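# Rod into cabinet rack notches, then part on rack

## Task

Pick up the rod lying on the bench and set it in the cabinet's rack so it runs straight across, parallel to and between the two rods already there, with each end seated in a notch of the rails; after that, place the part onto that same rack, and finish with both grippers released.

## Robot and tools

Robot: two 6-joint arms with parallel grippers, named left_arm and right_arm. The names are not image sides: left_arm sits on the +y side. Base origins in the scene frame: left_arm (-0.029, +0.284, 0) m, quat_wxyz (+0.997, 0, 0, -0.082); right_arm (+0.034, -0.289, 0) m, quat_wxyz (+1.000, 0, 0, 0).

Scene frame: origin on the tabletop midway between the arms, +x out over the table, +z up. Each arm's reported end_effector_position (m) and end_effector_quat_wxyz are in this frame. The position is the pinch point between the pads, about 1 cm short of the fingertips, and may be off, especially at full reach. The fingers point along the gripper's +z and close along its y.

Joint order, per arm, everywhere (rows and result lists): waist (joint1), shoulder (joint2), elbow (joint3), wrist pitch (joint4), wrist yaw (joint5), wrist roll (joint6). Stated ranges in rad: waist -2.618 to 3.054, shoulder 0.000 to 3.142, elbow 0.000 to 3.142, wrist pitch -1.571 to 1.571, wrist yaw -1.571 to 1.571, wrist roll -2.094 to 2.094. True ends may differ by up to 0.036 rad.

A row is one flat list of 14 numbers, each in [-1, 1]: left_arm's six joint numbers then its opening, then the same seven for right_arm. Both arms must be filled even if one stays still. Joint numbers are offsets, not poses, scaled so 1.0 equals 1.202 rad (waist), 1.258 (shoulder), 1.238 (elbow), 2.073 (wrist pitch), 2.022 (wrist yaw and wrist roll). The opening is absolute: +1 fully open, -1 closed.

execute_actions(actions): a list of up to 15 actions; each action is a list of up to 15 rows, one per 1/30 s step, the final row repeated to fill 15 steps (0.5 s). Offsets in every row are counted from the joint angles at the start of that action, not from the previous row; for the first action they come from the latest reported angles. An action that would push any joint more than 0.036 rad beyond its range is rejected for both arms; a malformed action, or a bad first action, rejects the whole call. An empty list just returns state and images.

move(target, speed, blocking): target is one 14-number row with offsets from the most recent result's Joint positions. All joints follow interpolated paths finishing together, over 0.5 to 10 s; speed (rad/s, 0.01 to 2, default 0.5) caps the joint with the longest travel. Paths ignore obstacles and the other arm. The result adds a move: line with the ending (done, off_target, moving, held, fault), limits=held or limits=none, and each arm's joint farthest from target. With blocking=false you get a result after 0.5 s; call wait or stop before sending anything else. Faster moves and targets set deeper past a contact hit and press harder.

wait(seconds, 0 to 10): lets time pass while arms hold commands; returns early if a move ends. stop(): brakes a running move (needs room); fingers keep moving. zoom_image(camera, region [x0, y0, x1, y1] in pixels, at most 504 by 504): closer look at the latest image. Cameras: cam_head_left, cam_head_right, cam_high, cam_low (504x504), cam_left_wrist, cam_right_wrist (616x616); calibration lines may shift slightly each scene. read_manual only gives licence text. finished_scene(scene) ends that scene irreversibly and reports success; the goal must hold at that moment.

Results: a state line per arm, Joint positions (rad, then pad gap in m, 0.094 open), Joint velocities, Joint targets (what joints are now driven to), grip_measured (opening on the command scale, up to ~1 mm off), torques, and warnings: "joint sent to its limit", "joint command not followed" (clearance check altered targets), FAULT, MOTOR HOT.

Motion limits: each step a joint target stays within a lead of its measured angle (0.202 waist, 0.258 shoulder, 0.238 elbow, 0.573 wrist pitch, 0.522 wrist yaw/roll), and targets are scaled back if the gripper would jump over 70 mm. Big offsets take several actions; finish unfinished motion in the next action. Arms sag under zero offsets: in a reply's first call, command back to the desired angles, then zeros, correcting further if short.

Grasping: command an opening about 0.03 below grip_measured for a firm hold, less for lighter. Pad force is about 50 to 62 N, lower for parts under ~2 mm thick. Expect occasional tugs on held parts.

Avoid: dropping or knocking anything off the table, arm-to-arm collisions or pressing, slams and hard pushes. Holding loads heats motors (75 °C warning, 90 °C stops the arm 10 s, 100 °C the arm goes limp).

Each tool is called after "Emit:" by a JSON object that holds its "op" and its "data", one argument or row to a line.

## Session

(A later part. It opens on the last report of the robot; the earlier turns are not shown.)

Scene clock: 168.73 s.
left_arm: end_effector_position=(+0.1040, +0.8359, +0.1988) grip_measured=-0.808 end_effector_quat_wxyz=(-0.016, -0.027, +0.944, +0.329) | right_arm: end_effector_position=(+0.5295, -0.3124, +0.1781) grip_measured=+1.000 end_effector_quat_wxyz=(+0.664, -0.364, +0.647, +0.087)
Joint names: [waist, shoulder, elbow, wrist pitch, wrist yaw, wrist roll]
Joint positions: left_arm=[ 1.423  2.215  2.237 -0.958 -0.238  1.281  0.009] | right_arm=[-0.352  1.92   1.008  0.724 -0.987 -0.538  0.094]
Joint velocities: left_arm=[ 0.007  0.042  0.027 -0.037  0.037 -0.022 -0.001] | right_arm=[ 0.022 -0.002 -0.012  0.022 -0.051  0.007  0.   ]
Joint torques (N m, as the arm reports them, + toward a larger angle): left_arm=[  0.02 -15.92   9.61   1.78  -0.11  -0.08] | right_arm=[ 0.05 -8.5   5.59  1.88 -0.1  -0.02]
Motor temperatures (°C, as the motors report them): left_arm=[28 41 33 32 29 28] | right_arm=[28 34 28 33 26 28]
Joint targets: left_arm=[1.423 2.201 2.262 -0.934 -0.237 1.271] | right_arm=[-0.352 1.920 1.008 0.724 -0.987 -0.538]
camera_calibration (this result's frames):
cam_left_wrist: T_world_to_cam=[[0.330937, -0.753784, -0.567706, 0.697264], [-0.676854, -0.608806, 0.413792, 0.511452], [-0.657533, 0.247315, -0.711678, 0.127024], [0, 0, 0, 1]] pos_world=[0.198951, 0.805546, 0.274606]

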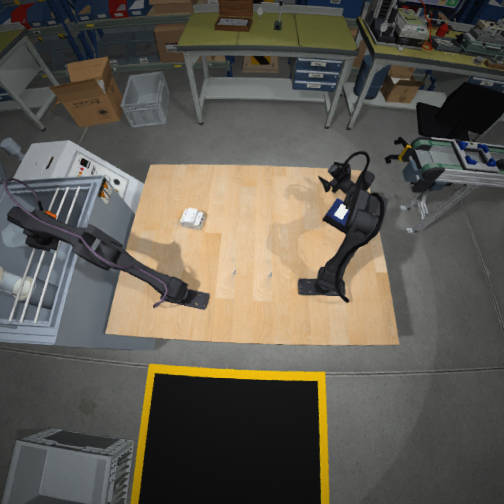

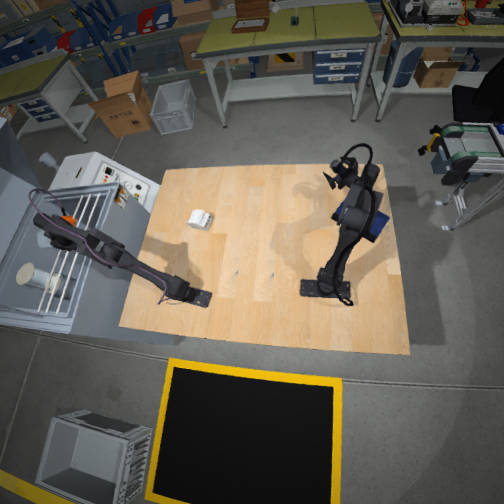

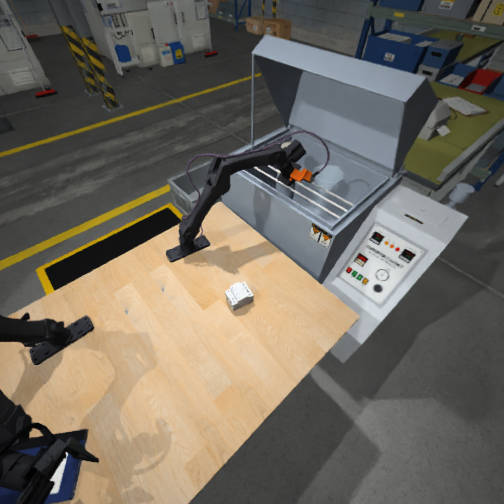

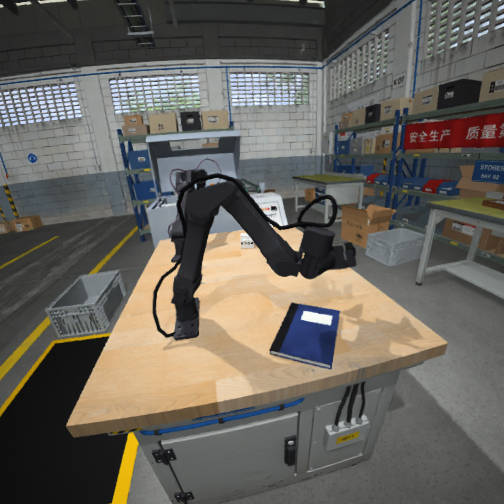

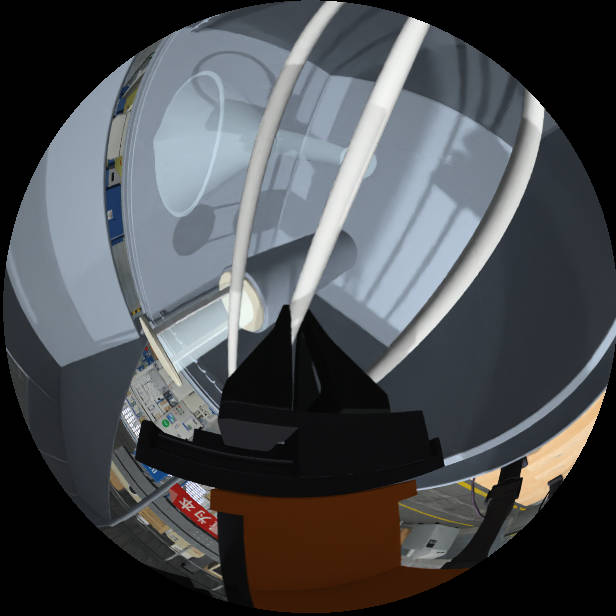

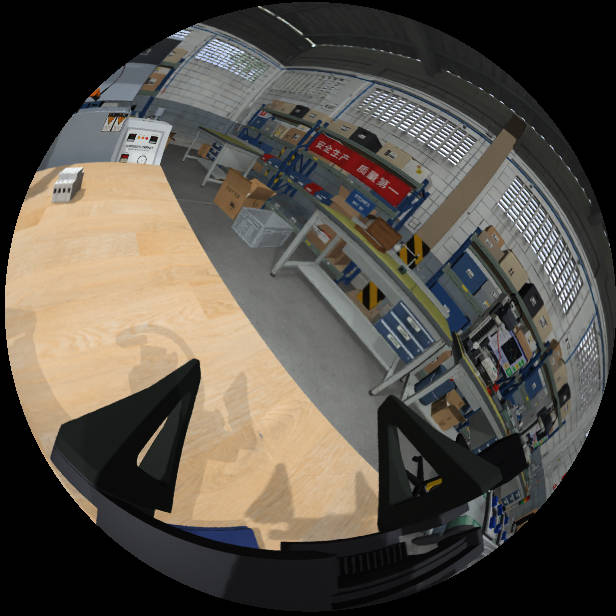

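Emit:
{"op": "execute_actions", "data": {
  "actions": [
    [[0,-0.008,0.02,0.015,0.003,0,-0.86,0,0,0,0,0,0,1],[0,-0.006,0.02,0.016,0.004,0,-0.86,0,0,0,0,0,0,1],[0,-0.005,0.02,0.017,0.005,0,-0.86,0,0,0,0,0,0,1],[0,-0.004,0.02,0.017,0.006,0,-0.86,0,0,0,0,0,0,1],[0,-0.003,0.02,0.017,0.007,0,-0.86,0,0,0,0,0,0,1],[0,-0.002,0.02,0.017,0.007,0,-0.86,0,0,0,0,0,0,1]]
  ]
}}

Emit:
{"op": "zoom_image", "data": {
  "camera": "cam_low",
  "region": [145, 185, 185, 225]
}}

Emit:
{"op": "zoom_image", "data": {
  "camera": "cam_head_left",
  "region": [0, 285, 50, 335]
}}

Emit:
{"op": "zoom_image", "data": {
  "camera": "cam_head_left",
  "region": [45, 170, 95, 220]
}}

Scene clock: 174.07 s.
left_arm: end_effector_position=(+0.1055, +0.8360, +0.1986) grip_measured=-0.808 end_effector_quat_wxyz=(-0.012, -0.026, +0.944, +0.329) | right_arm: end_effector_position=(+0.5295, -0.3124, +0.1781) grip_measured=+1.000 end_effector_quat_wxyz=(+0.664, -0.364, +0.647, +0.087)
Joint names: [waist, shoulder, elbow, wrist pitch, wrist yaw, wrist roll]
Joint positions: left_arm=[ 1.423  2.215  2.237 -0.956 -0.23   1.281  0.009] | right_arm=[-0.352  1.92   1.008  0.724 -0.987 -0.538  0.094]
Joint velocities: left_arm=[ 0.012 -0.007  0.022 -0.022 -0.007 -0.037  0.   ] | right_arm=[-0.022 -0.007 -0.007 -0.095 -0.11  -0.022  0.   ]
Joint torques (N m, as the arm reports them, + toward a larger angle): left_arm=[  0.06 -14.65   9.62   1.89  -0.05   0.  ] | right_arm=[ 0.05 -8.51  5.58  1.88 -0.1  -0.03]
Motor temperatures (°C, as the motors report them): left_arm=[27 41 33 32 29 28] | right_arm=[28 34 28 33 26 28]
Joint targets: left_arm=[1.423 2.213 2.262 -0.923 -0.224 1.281] | right_arm=[-0.352 1.920 1.008 0.724 -0.987 -0.538]
camera_calibration (this result's frames):
cam_left_wrist: T_world_to_cam=[[0.331098, -0.755528, -0.565289, 0.69776], [-0.682202, -0.605552, 0.409764, 0.511245], [-0.6519, 0.249969, -0.71592, 0.125829], [0, 0, 0, 1]] pos_world=[0.199773, 0.805309, 0.27503]

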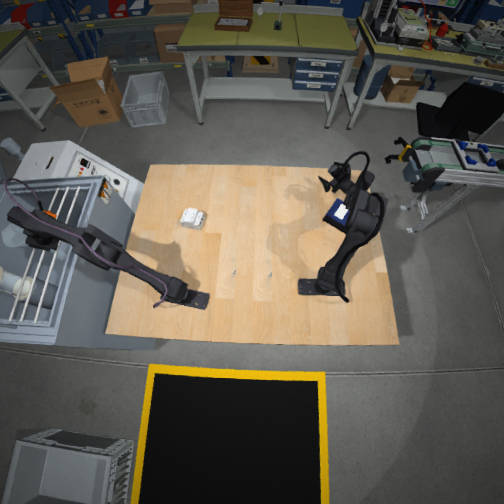

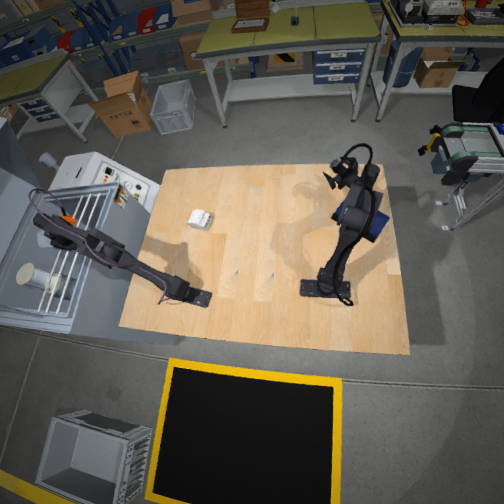

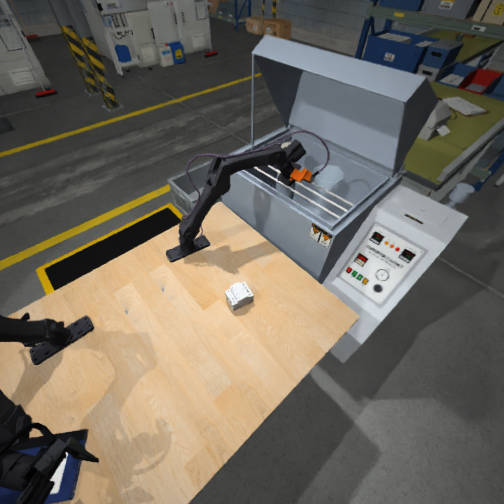

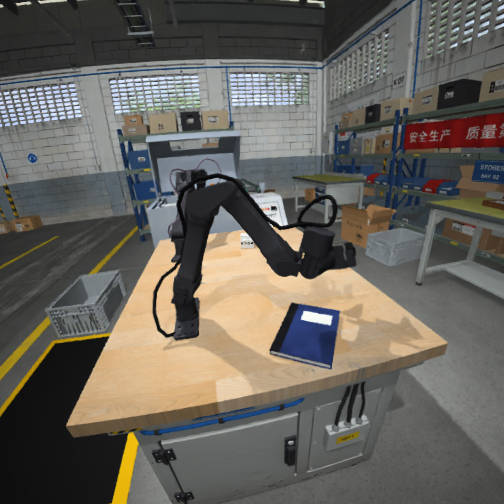

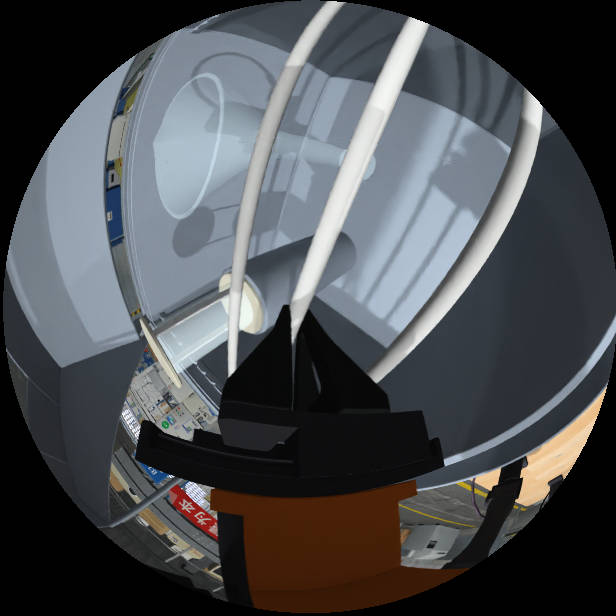

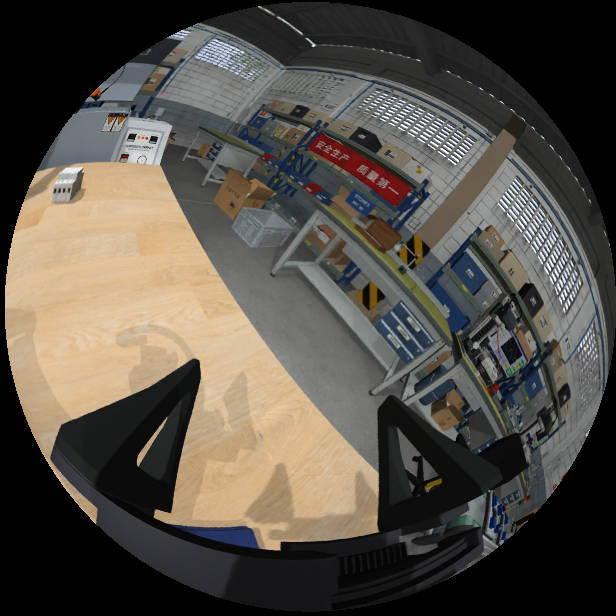

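Region (145, 185, 185, 225) of cam_low's 504x504 image, scaled by 12.600, with more detail than that image has.

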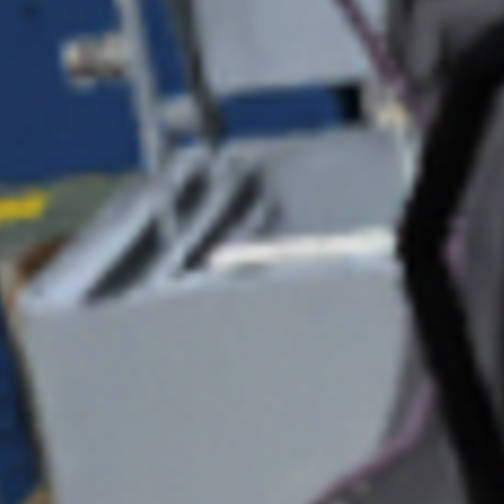

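Region (0, 285, 50, 335) of cam_head_left's 504x504 image, scaled by 10.080, with more detail than that image has.

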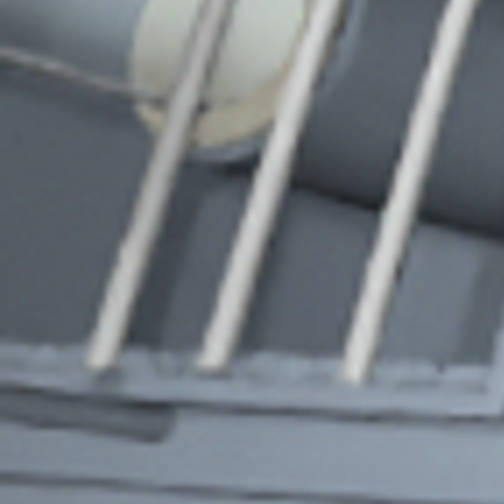

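Region (45, 170, 95, 220) of cam_head_left's 504x504 image, scaled by 10.080, with more detail than that image has.

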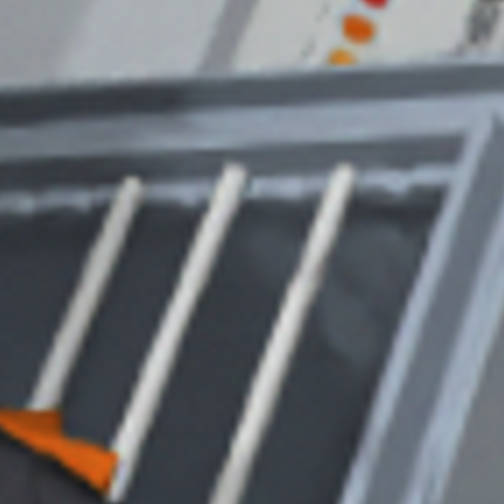

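Emit:
{"op": "execute_actions", "data": {
  "actions": [
    [[0,-0.002,0.02,0.02,0,-0.008,-0.86,0,0,0,0,0,0,1],[0,-0.002,0.02,0.021,0,-0.008,-0.86,0,0,0,0,0,0,1],[0,-0.002,0.02,0.022,0,-0.008,-0.86,0,0,0,0,0,0,1],[0,-0.002,0.02,0.022,0,-0.008,-0.86,0,0,0,0,0,0,1],[0,0.006,0.02,0.022,0,-0.008,-0.86,0,0,0,0,0,0,1],[0,0.006,0.02,0.022,0,-0.008,-0.86,0,0,0,0,0,0,1],[0,0.004,0.02,0.022,0,-0.008,-0.86,0,0,0,0,0,0,1],[0,0,0.02,0.022,0,-0.008,-0.86,0,0,0,0,0,0,1]]
  ]
}}

Emit:
{"op": "zoom_image", "data": {
  "camera": "cam_low",
  "region": [145, 185, 185, 225]
}}

Emit:
{"op": "zoom_image", "data": {
  "camera": "cam_head_left",
  "region": [0, 285, 50, 335]
}}

Emit:
{"op": "zoom_image", "data": {
  "camera": "cam_head_left",
  "region": [45, 170, 95, 220]
}}

Scene clock: 179.97 s.
left_arm: end_effector_position=(+0.1056, +0.8372, +0.1975) grip_measured=-0.808 end_effector_quat_wxyz=(-0.012, -0.026, +0.944, +0.330) | right_arm: end_effector_position=(+0.5295, -0.3124, +0.1781) grip_measured=+1.000 end_effector_quat_wxyz=(+0.664, -0.364, +0.647, +0.087)
Joint names: [waist, shoulder, elbow, wrist pitch, wrist yaw, wrist roll]
Joint positions: left_arm=[ 1.423  2.219  2.237 -0.952 -0.231  1.28   0.009] | right_arm=[-0.352  1.92   1.008  0.724 -0.987 -0.538  0.094]
Joint velocities: left_arm=[ 0.012 -0.002 -0.012  0.007 -0.066  0.051 -0.   ] | right_arm=[ 0.007  0.002 -0.002 -0.051  0.037  0.007  0.   ]
Joint torques (N m, as the arm reports them, + toward a larger angle): left_arm=[  0.06 -14.72   9.62   1.99  -0.1   -0.13] | right_arm=[ 0.05 -8.5   5.55  1.89 -0.11 -0.03]
Motor temperatures (°C, as the motors report them): left_arm=[27 40 33 32 29 28] | right_arm=[28 34 28 33 26 28]
Joint targets: left_arm=[1.423 2.216 2.262 -0.911 -0.230 1.265] | right_arm=[-0.352 1.920 1.008 0.724 -0.987 -0.538]
camera_calibration (this result's frames):
cam_left_wrist: T_world_to_cam=[[0.331674, -0.754419, -0.566432, 0.697143], [-0.681491, -0.606787, 0.40912, 0.51362], [-0.652351, 0.250324, -0.715385, 0.124448], [0, 0, 0, 1]] pos_world=[0.199987, 0.806444, 0.27378]

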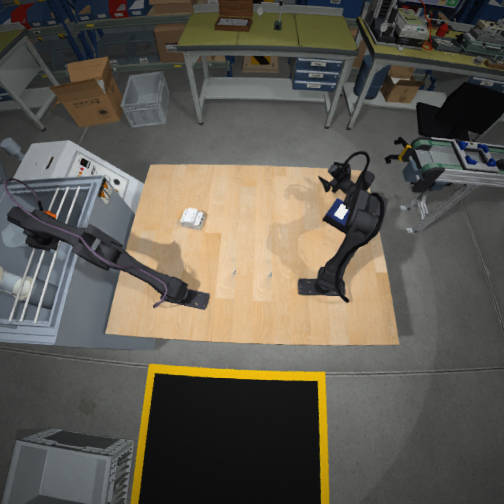

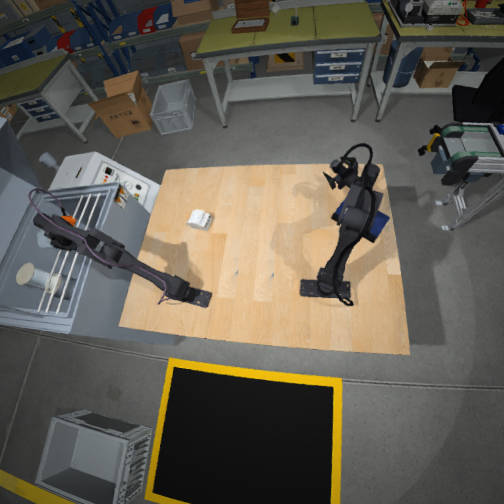

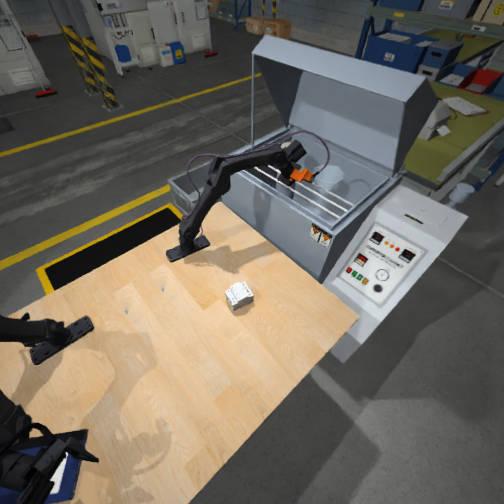

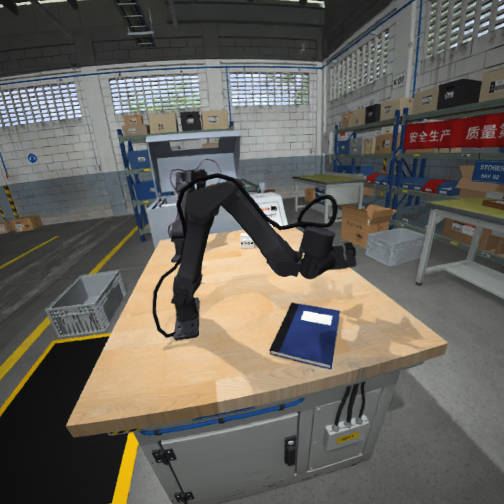

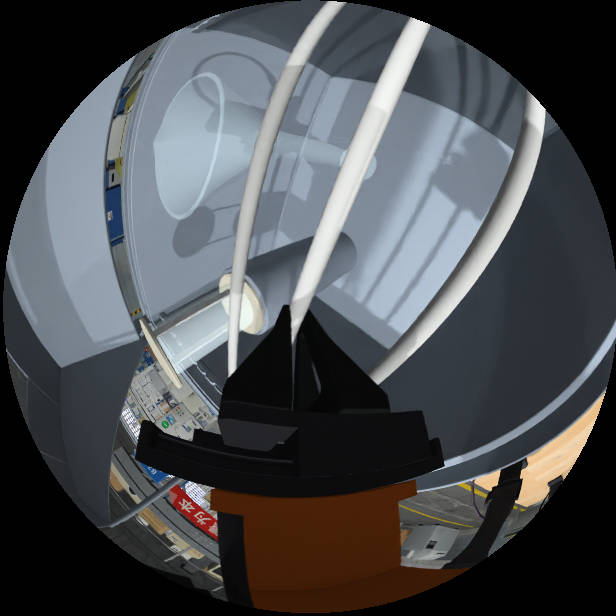

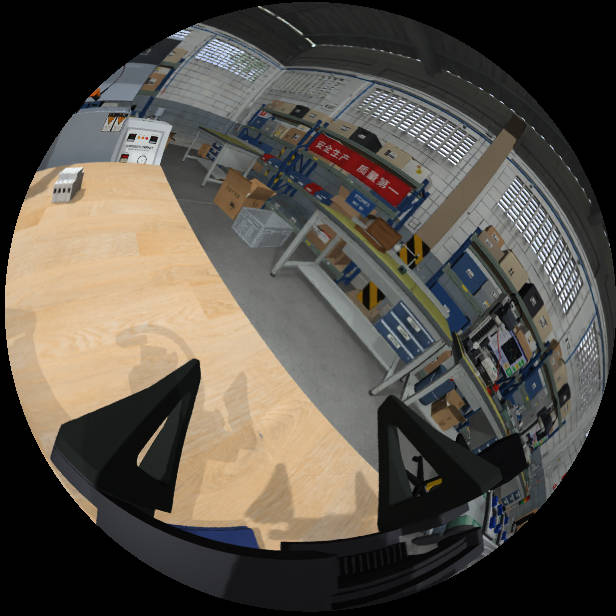

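Region (145, 185, 185, 225) of cam_low's 504x504 image, scaled by 12.600, with more detail than that image has.

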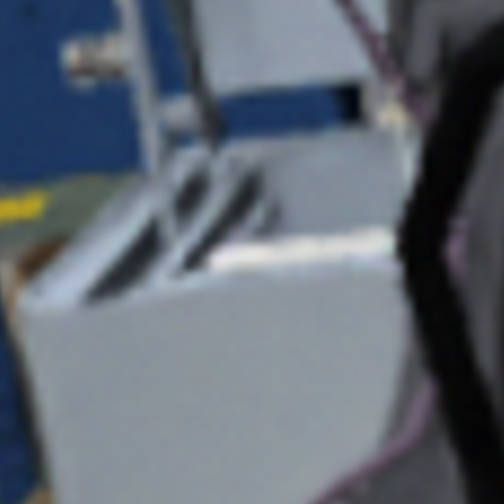

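Region (0, 285, 50, 335) of cam_head_left's 504x504 image, scaled by 10.080, with more detail than that image has.

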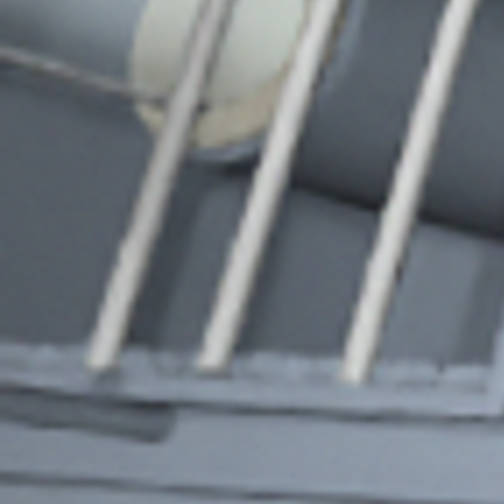

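Region (45, 170, 95, 220) of cam_head_left's 504x504 image, scaled by 10.080, with more detail than that image has.

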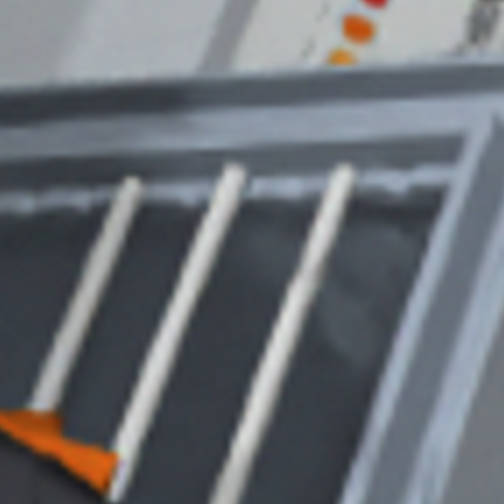

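Close; more roll and a little lower.

Emit:
{"op": "execute_actions", "data": {
  "actions": [
    [[0,-0.002,0.02,0.015,0,-0.011,-0.86,0,0,0,0,0,0,1],[0,-0.002,0.02,0.015,0,-0.012,-0.86,0,0,0,0,0,0,1],[0,0.006,0.02,0.015,0,-0.012,-0.86,0,0,0,0,0,0,1],[0,0.006,0.02,0.015,0,-0.012,-0.86,0,0,0,0,0,0,1],[0,0.006,0.02,0.015,0,-0.012,-0.86,0,0,0,0,0,0,1],[0,0.004,0.02,0.015,0,-0.012,-0.86,0,0,0,0,0,0,1],[0,0.002,0.02,0.015,0,-0.012,-0.86,0,0,0,0,0,0,1]]
  ]
}}

Emit:
{"op": "zoom_image", "data": {
  "camera": "cam_low",
  "region": [145, 185, 185, 225]
}}

Emit:
{"op": "zoom_image", "data": {
  "camera": "cam_head_left",
  "region": [0, 285, 50, 335]
}}

Emit:
{"op": "zoom_image", "data": {
  "camera": "cam_head_left",
  "region": [45, 170, 95, 220]
}}

Scene clock: 185.53 s.
left_arm: end_effector_position=(+0.1056, +0.8372, +0.1975) grip_measured=-0.808 end_effector_quat_wxyz=(-0.012, -0.028, +0.944, +0.330) | right_arm: end_effector_position=(+0.5295, -0.3124, +0.1781) grip_measured=+1.000 end_effector_quat_wxyz=(+0.664, -0.364, +0.647, +0.087)
Joint names: [waist, shoulder, elbow, wrist pitch, wrist yaw, wrist roll]
Joint positions: left_arm=[ 1.423  2.219  2.237 -0.952 -0.231  1.277  0.009] | right_arm=[-0.352  1.92   1.008  0.724 -0.987 -0.538  0.094]
Joint velocities: left_arm=[-0.002 -0.027  0.007 -0.022  0.007 -0.022  0.001] | right_arm=[ 0.012  0.007 -0.017  0.007  0.007  0.007  0.   ]
Joint torques (N m, as the arm reports them, + toward a larger angle): left_arm=[  0.05 -14.11   9.63   1.87  -0.11  -0.18] | right_arm=[ 0.05 -8.49  5.55  1.88 -0.1  -0.03]
Motor temperatures (°C, as the motors report them): left_arm=[27 40 33 32 29 28] | right_arm=[28 35 28 33 26 28]
Joint targets: left_arm=[1.423 2.221 2.262 -0.921 -0.231 1.256] | right_arm=[-0.352 1.920 1.008 0.724 -0.987 -0.538]
camera_calibration (this result's frames):
cam_left_wrist: T_world_to_cam=[[0.335266, -0.753336, -0.565758, 0.695724], [-0.680645, -0.608883, 0.407411, 0.515623], [-0.651398, 0.248489, -0.716892, 0.126181], [0, 0, 0, 1]] pos_world=[0.199897, 0.806713, 0.273999]

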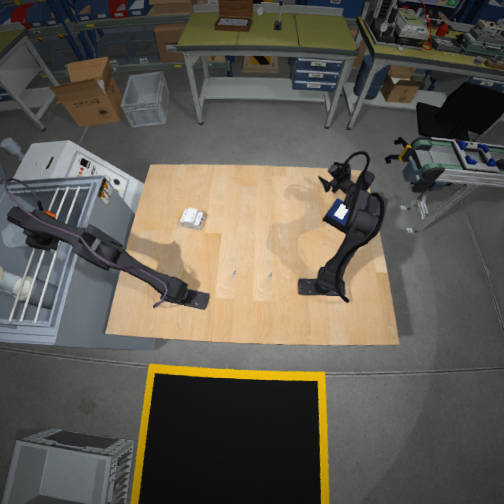

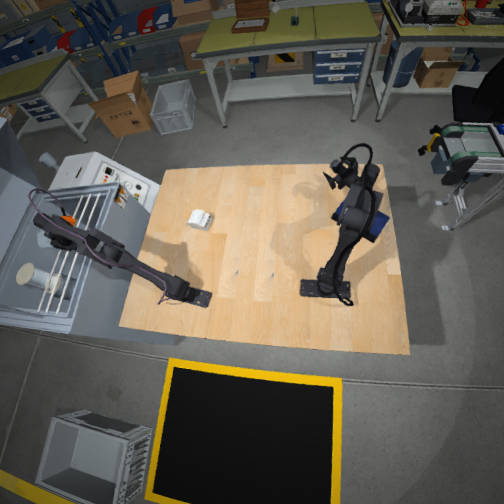

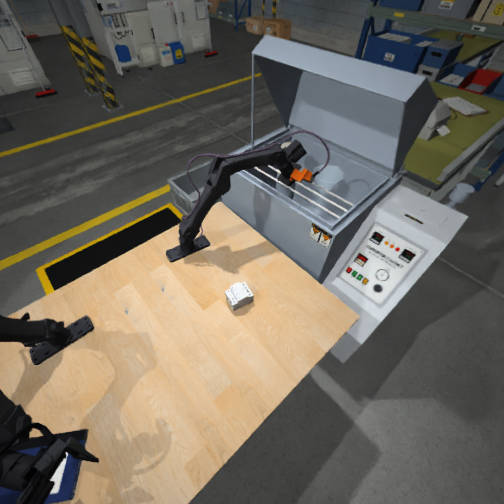

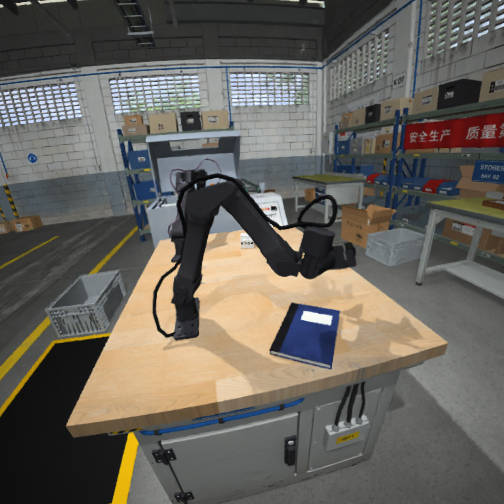

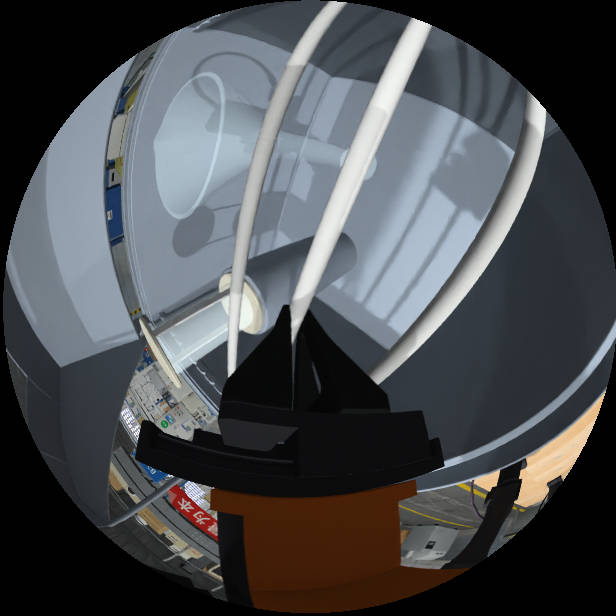

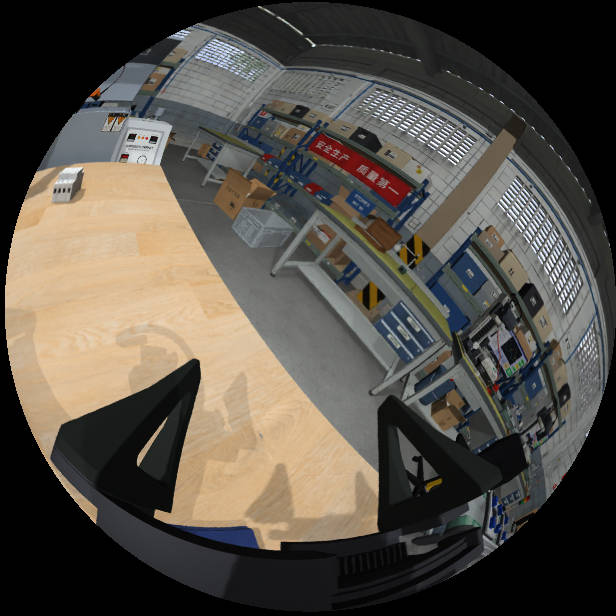

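Region (145, 185, 185, 225) of cam_low's 504x504 image, scaled by 12.600, with more detail than that image has.

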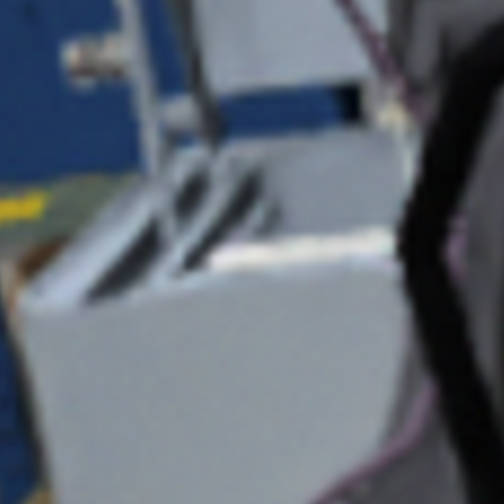

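Region (0, 285, 50, 335) of cam_head_left's 504x504 image, scaled by 10.080, with more detail than that image has.

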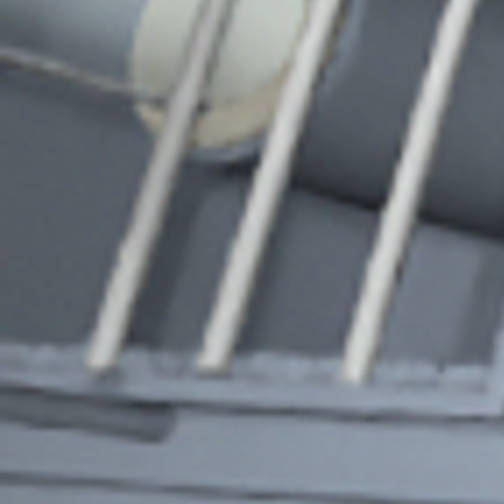

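Region (45, 170, 95, 220) of cam_head_left's 504x504 image, scaled by 10.080, with more detail than that image has.

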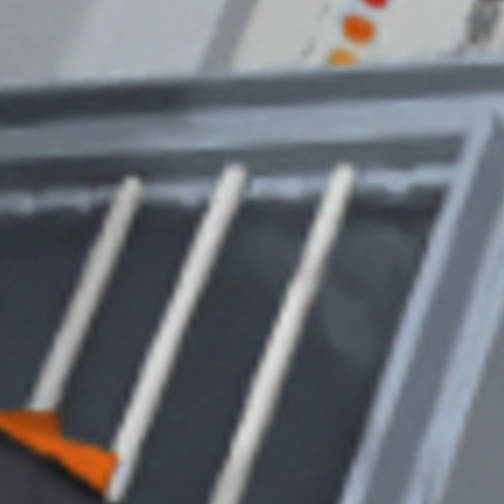

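Emit:
{"op": "execute_actions", "data": {
  "actions": [
    [[0,-0.018,0.02,0.024,0,-0.013,-0.86,0,0,0,0,0,0,1]]
  ]
}}

Emit:
{"op": "zoom_image", "data": {
  "camera": "cam_head_left",
  "region": [0, 285, 50, 335]
}}

Emit:
{"op": "zoom_image", "data": {
  "camera": "cam_head_left",
  "region": [45, 170, 95, 220]
}}

Scene clock: 189.53 s.
left_arm: end_effector_position=(+0.1057, +0.8373, +0.1975) grip_measured=-0.808 end_effector_quat_wxyz=(-0.011, -0.029, +0.944, +0.330) | right_arm: end_effector_position=(+0.5295, -0.3124, +0.1781) grip_measured=+1.000 end_effector_quat_wxyz=(+0.664, -0.364, +0.647, +0.087)
Joint names: [waist, shoulder, elbow, wrist pitch, wrist yaw, wrist roll]
Joint positions: left_arm=[ 1.423  2.219  2.237 -0.951 -0.231  1.274  0.009] | right_arm=[-0.352  1.92   1.008  0.724 -0.987 -0.538  0.094]
Joint velocities: left_arm=[ 0.002 -0.027 -0.012  0.022 -0.022  0.007  0.001] | right_arm=[-0.012 -0.012 -0.027 -0.095 -0.007 -0.037  0.   ]
Joint torques (N m, as the arm reports them, + toward a larger angle): left_arm=[  0.06 -16.69   9.63   2.09  -0.12  -0.2 ] | right_arm=[ 0.02 -8.51  5.55  1.88 -0.1  -0.04]
Motor temperatures (°C, as the motors report them): left_arm=[27 40 33 33 29 28] | right_arm=[28 35 28 33 26 28]
Joint targets: left_arm=[1.423 2.196 2.262 -0.902 -0.231 1.250] | right_arm=[-0.352 1.920 1.008 0.724 -0.987 -0.538]
camera_calibration (this result's frames):
cam_left_wrist: T_world_to_cam=[[0.338203, -0.752256, -0.565446, 0.694526], [-0.680007, -0.610706, 0.405745, 0.517447], [-0.650545, 0.247284, -0.718082, 0.127372], [0, 0, 0, 1]] pos_world=[0.199839, 0.806972, 0.274229]

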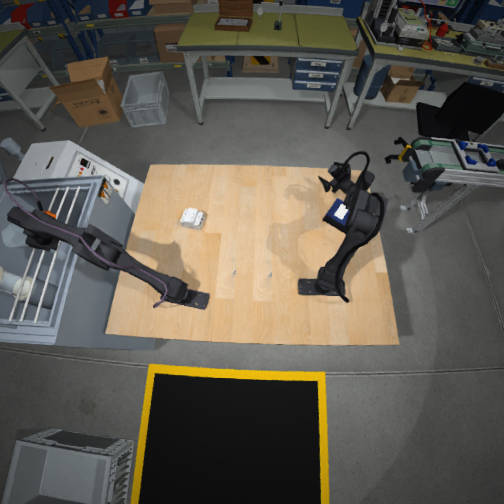

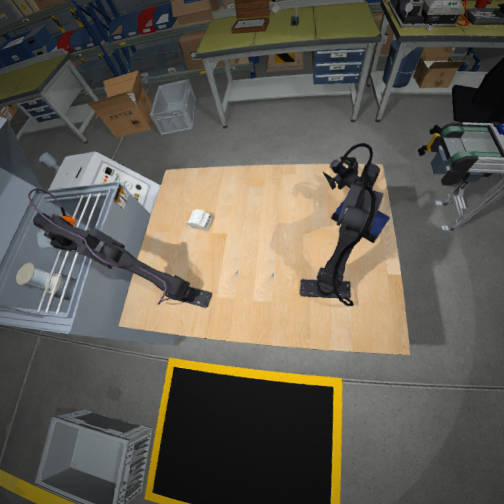

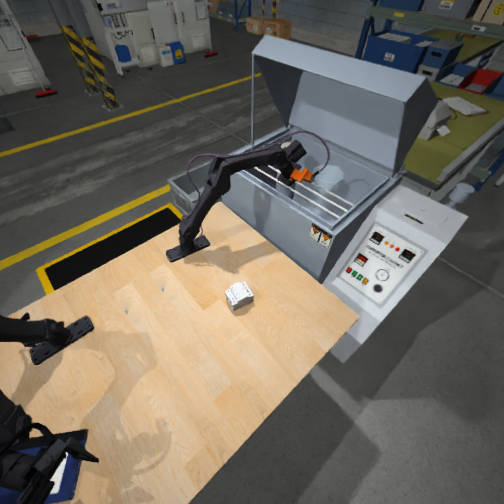

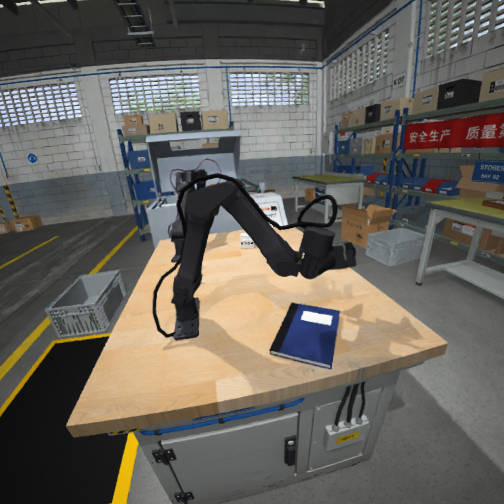

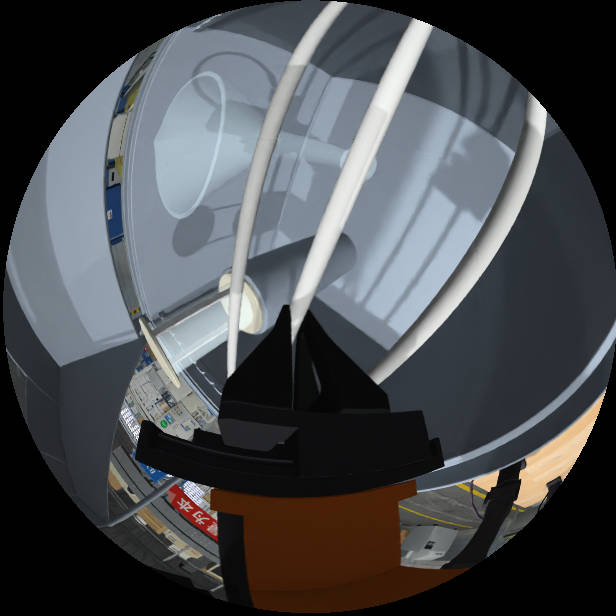

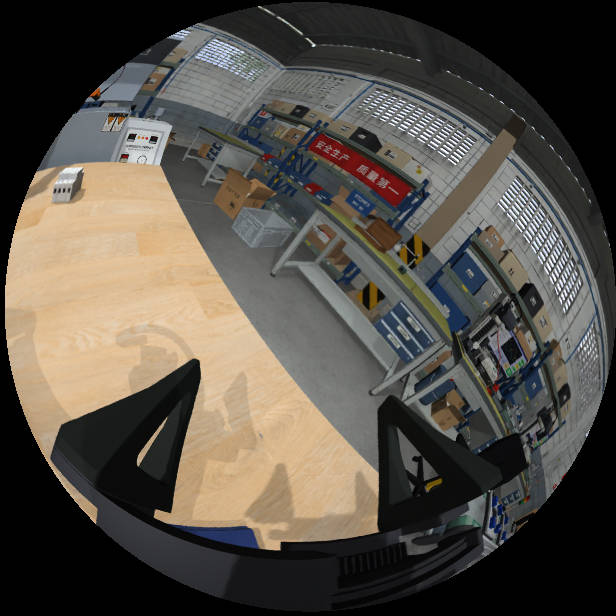

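Region (0, 285, 50, 335) of cam_head_left's 504x504 image, scaled by 10.080, with more detail than that image has.

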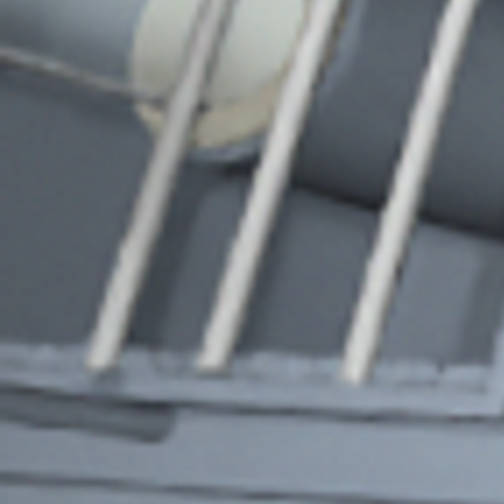

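Region (45, 170, 95, 220) of cam_head_left's 504x504 image, scaled by 10.080, with more detail than that image has.

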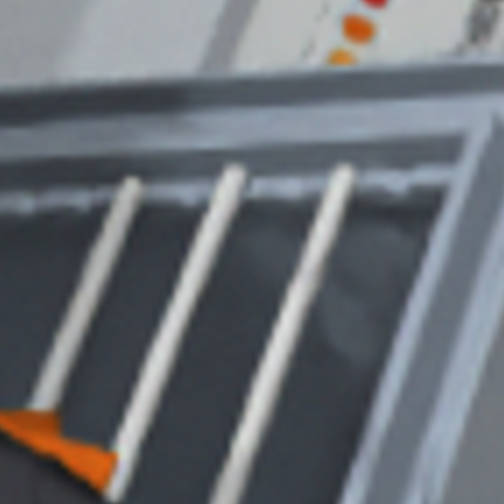

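Emit:
{"op": "execute_actions", "data": {
  "actions": [
    [[0,-0.015,0.02,0.008,0,0,-0.86,0,0,0,0,0,0,1],[0,-0.015,0.02,0.008,0,0,-0.82,0,0,0,0,0,0,1],[0,-0.015,0.02,0.008,0,0,-0.8,0,0,0,0,0,0,1],[0,-0.015,0.02,0.008,0,0,-0.78,0,0,0,0,0,0,1],[0,-0.015,0.02,0.008,0,0,-0.76,0,0,0,0,0,0,1],[0,-0.015,0.02,0.008,0,0,-0.73,0,0,0,0,0,0,1],[0,-0.015,0.02,0.008,0,0,-0.7,0,0,0,0,0,0,1],[0,-0.015,0.02,0.008,0,0,-0.65,0,0,0,0,0,0,1],[0,-0.015,0.02,0.008,0,0,-0.6,0,0,0,0,0,0,1],[0,-0.015,0.02,0.008,0,0,-0.5,0,0,0,0,0,0,1],[0,-0.015,0.02,0.008,0,0,-0.4,0,0,0,0,0,0,1]]
  ]
}}

Emit:
{"op": "zoom_image", "data": {
  "camera": "cam_head_left",
  "region": [0, 285, 50, 335]
}}

Emit:
{"op": "zoom_image", "data": {
  "camera": "cam_head_left",
  "region": [45, 170, 95, 220]
}}

Emit:
{"op": "zoom_image", "data": {
  "camera": "cam_high",
  "region": [210, 265, 270, 325]
}}

Emit:
{"op": "zoom_image", "data": {
  "camera": "cam_head_left",
  "region": [165, 190, 225, 250]
}}

Scene clock: 197.50 s.
left_arm: end_effector_position=(+0.1057, +0.8373, +0.1976) grip_measured=-0.403 end_effector_quat_wxyz=(-0.011, -0.029, +0.943, +0.330) | right_arm: end_effector_position=(+0.5295, -0.3124, +0.1781) grip_measured=+1.000 end_effector_quat_wxyz=(+0.664, -0.364, +0.647, +0.087)
Joint names: [waist, shoulder, elbow, wrist pitch, wrist yaw, wrist roll]
Joint positions: left_arm=[ 1.423  2.219  2.237 -0.951 -0.231  1.274  0.028] | right_arm=[-0.352  1.92   1.008  0.724 -0.987 -0.538  0.094]
Joint velocities: left_arm=[-0.002  0.002 -0.012 -0.022  0.037  0.022  0.   ] | right_arm=[ 0.002 -0.002 -0.012 -0.007 -0.051 -0.037  0.   ]
Joint torques (N m, as the arm reports them, + toward a larger angle): left_arm=[  0.08 -16.33   9.63   1.69  -0.11  -0.01] | right_arm=[ 0.06 -8.5   5.55  1.89 -0.1  -0.03]
Motor temperatures (°C, as the motors report them): left_arm=[27 41 33 33 29 28] | right_arm=[28 35 28 33 26 28]
Joint targets: left_arm=[1.423 2.200 2.262 -0.935 -0.231 1.274] | right_arm=[-0.352 1.920 1.008 0.724 -0.987 -0.538]
camera_calibration (this result's frames):
cam_left_wrist: T_world_to_cam=[[0.337552, -0.75227, -0.565817, 0.694756], [-0.680227, -0.610435, 0.405785, 0.517272], [-0.650654, 0.24791, -0.717767, 0.126834], [0, 0, 0, 1]] pos_world=[0.199871, 0.806962, 0.274241]

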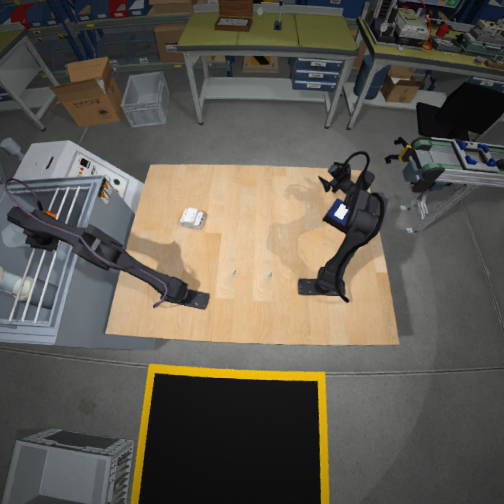

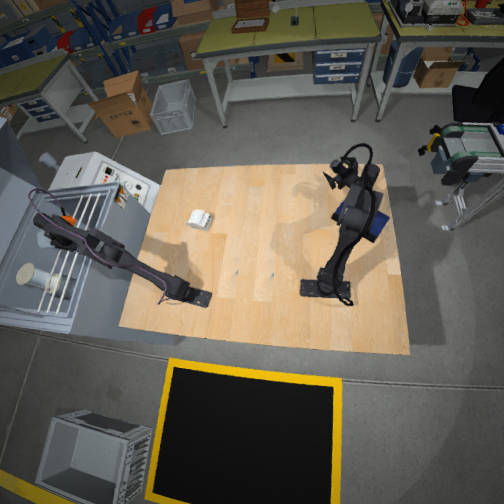

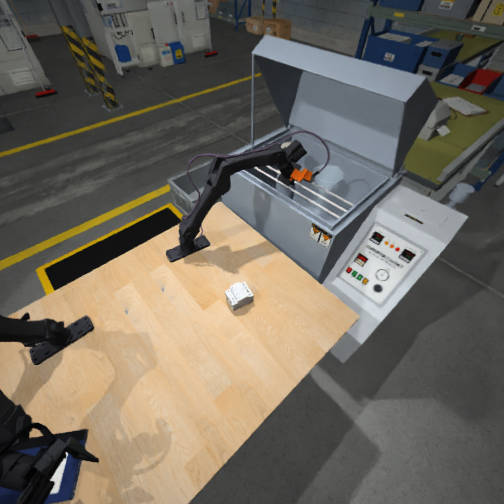

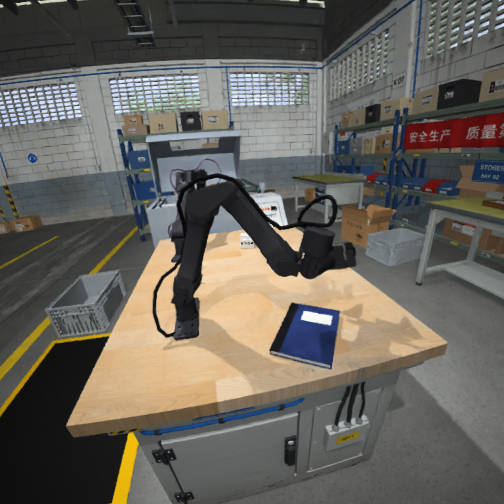

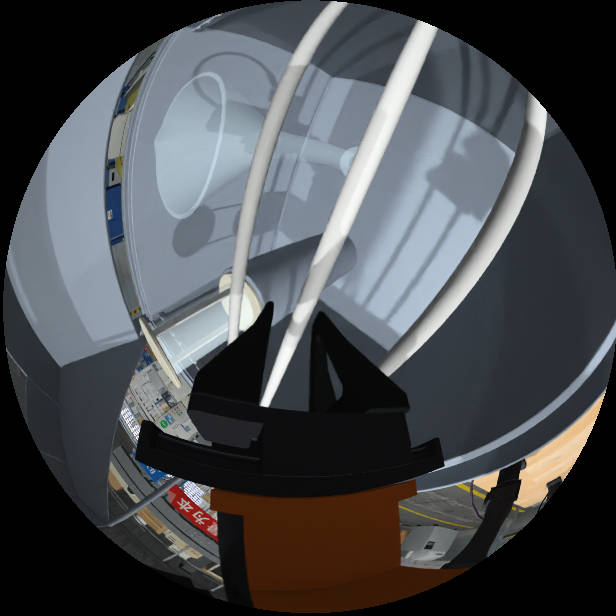

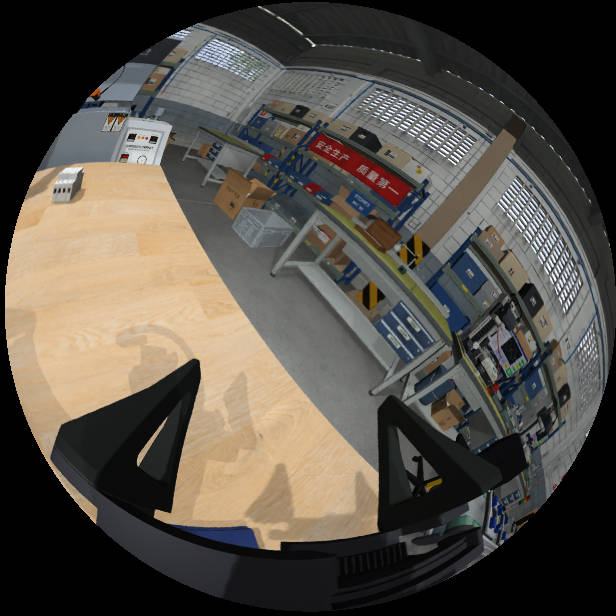

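Region (0, 285, 50, 335) of cam_head_left's 504x504 image, scaled by 10.080, with more detail than that image has.

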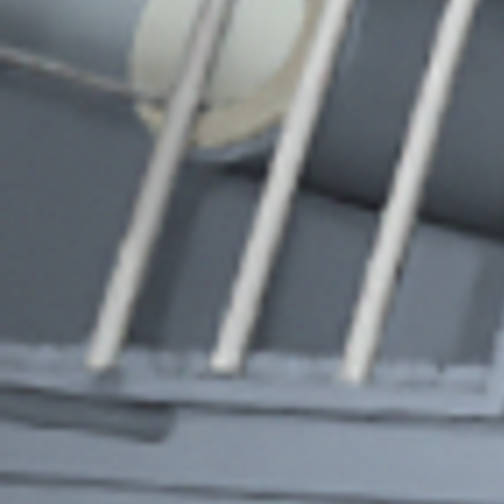

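Region (45, 170, 95, 220) of cam_head_left's 504x504 image, scaled by 10.080, with more detail than that image has.

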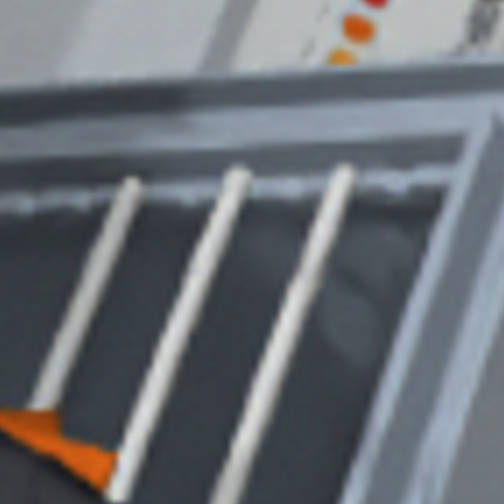

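Region (210, 265, 270, 325) of cam_high's 504x504 image, scaled by 8.400, with more detail than that image has.

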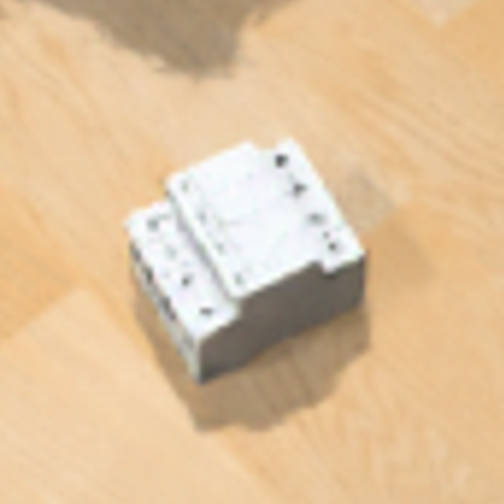

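Region (165, 190, 225, 250) of cam_head_left's 504x504 image, scaled by 8.400, with more detail than that image has.

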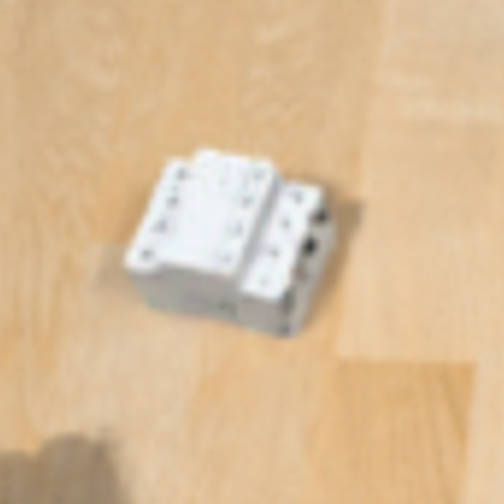

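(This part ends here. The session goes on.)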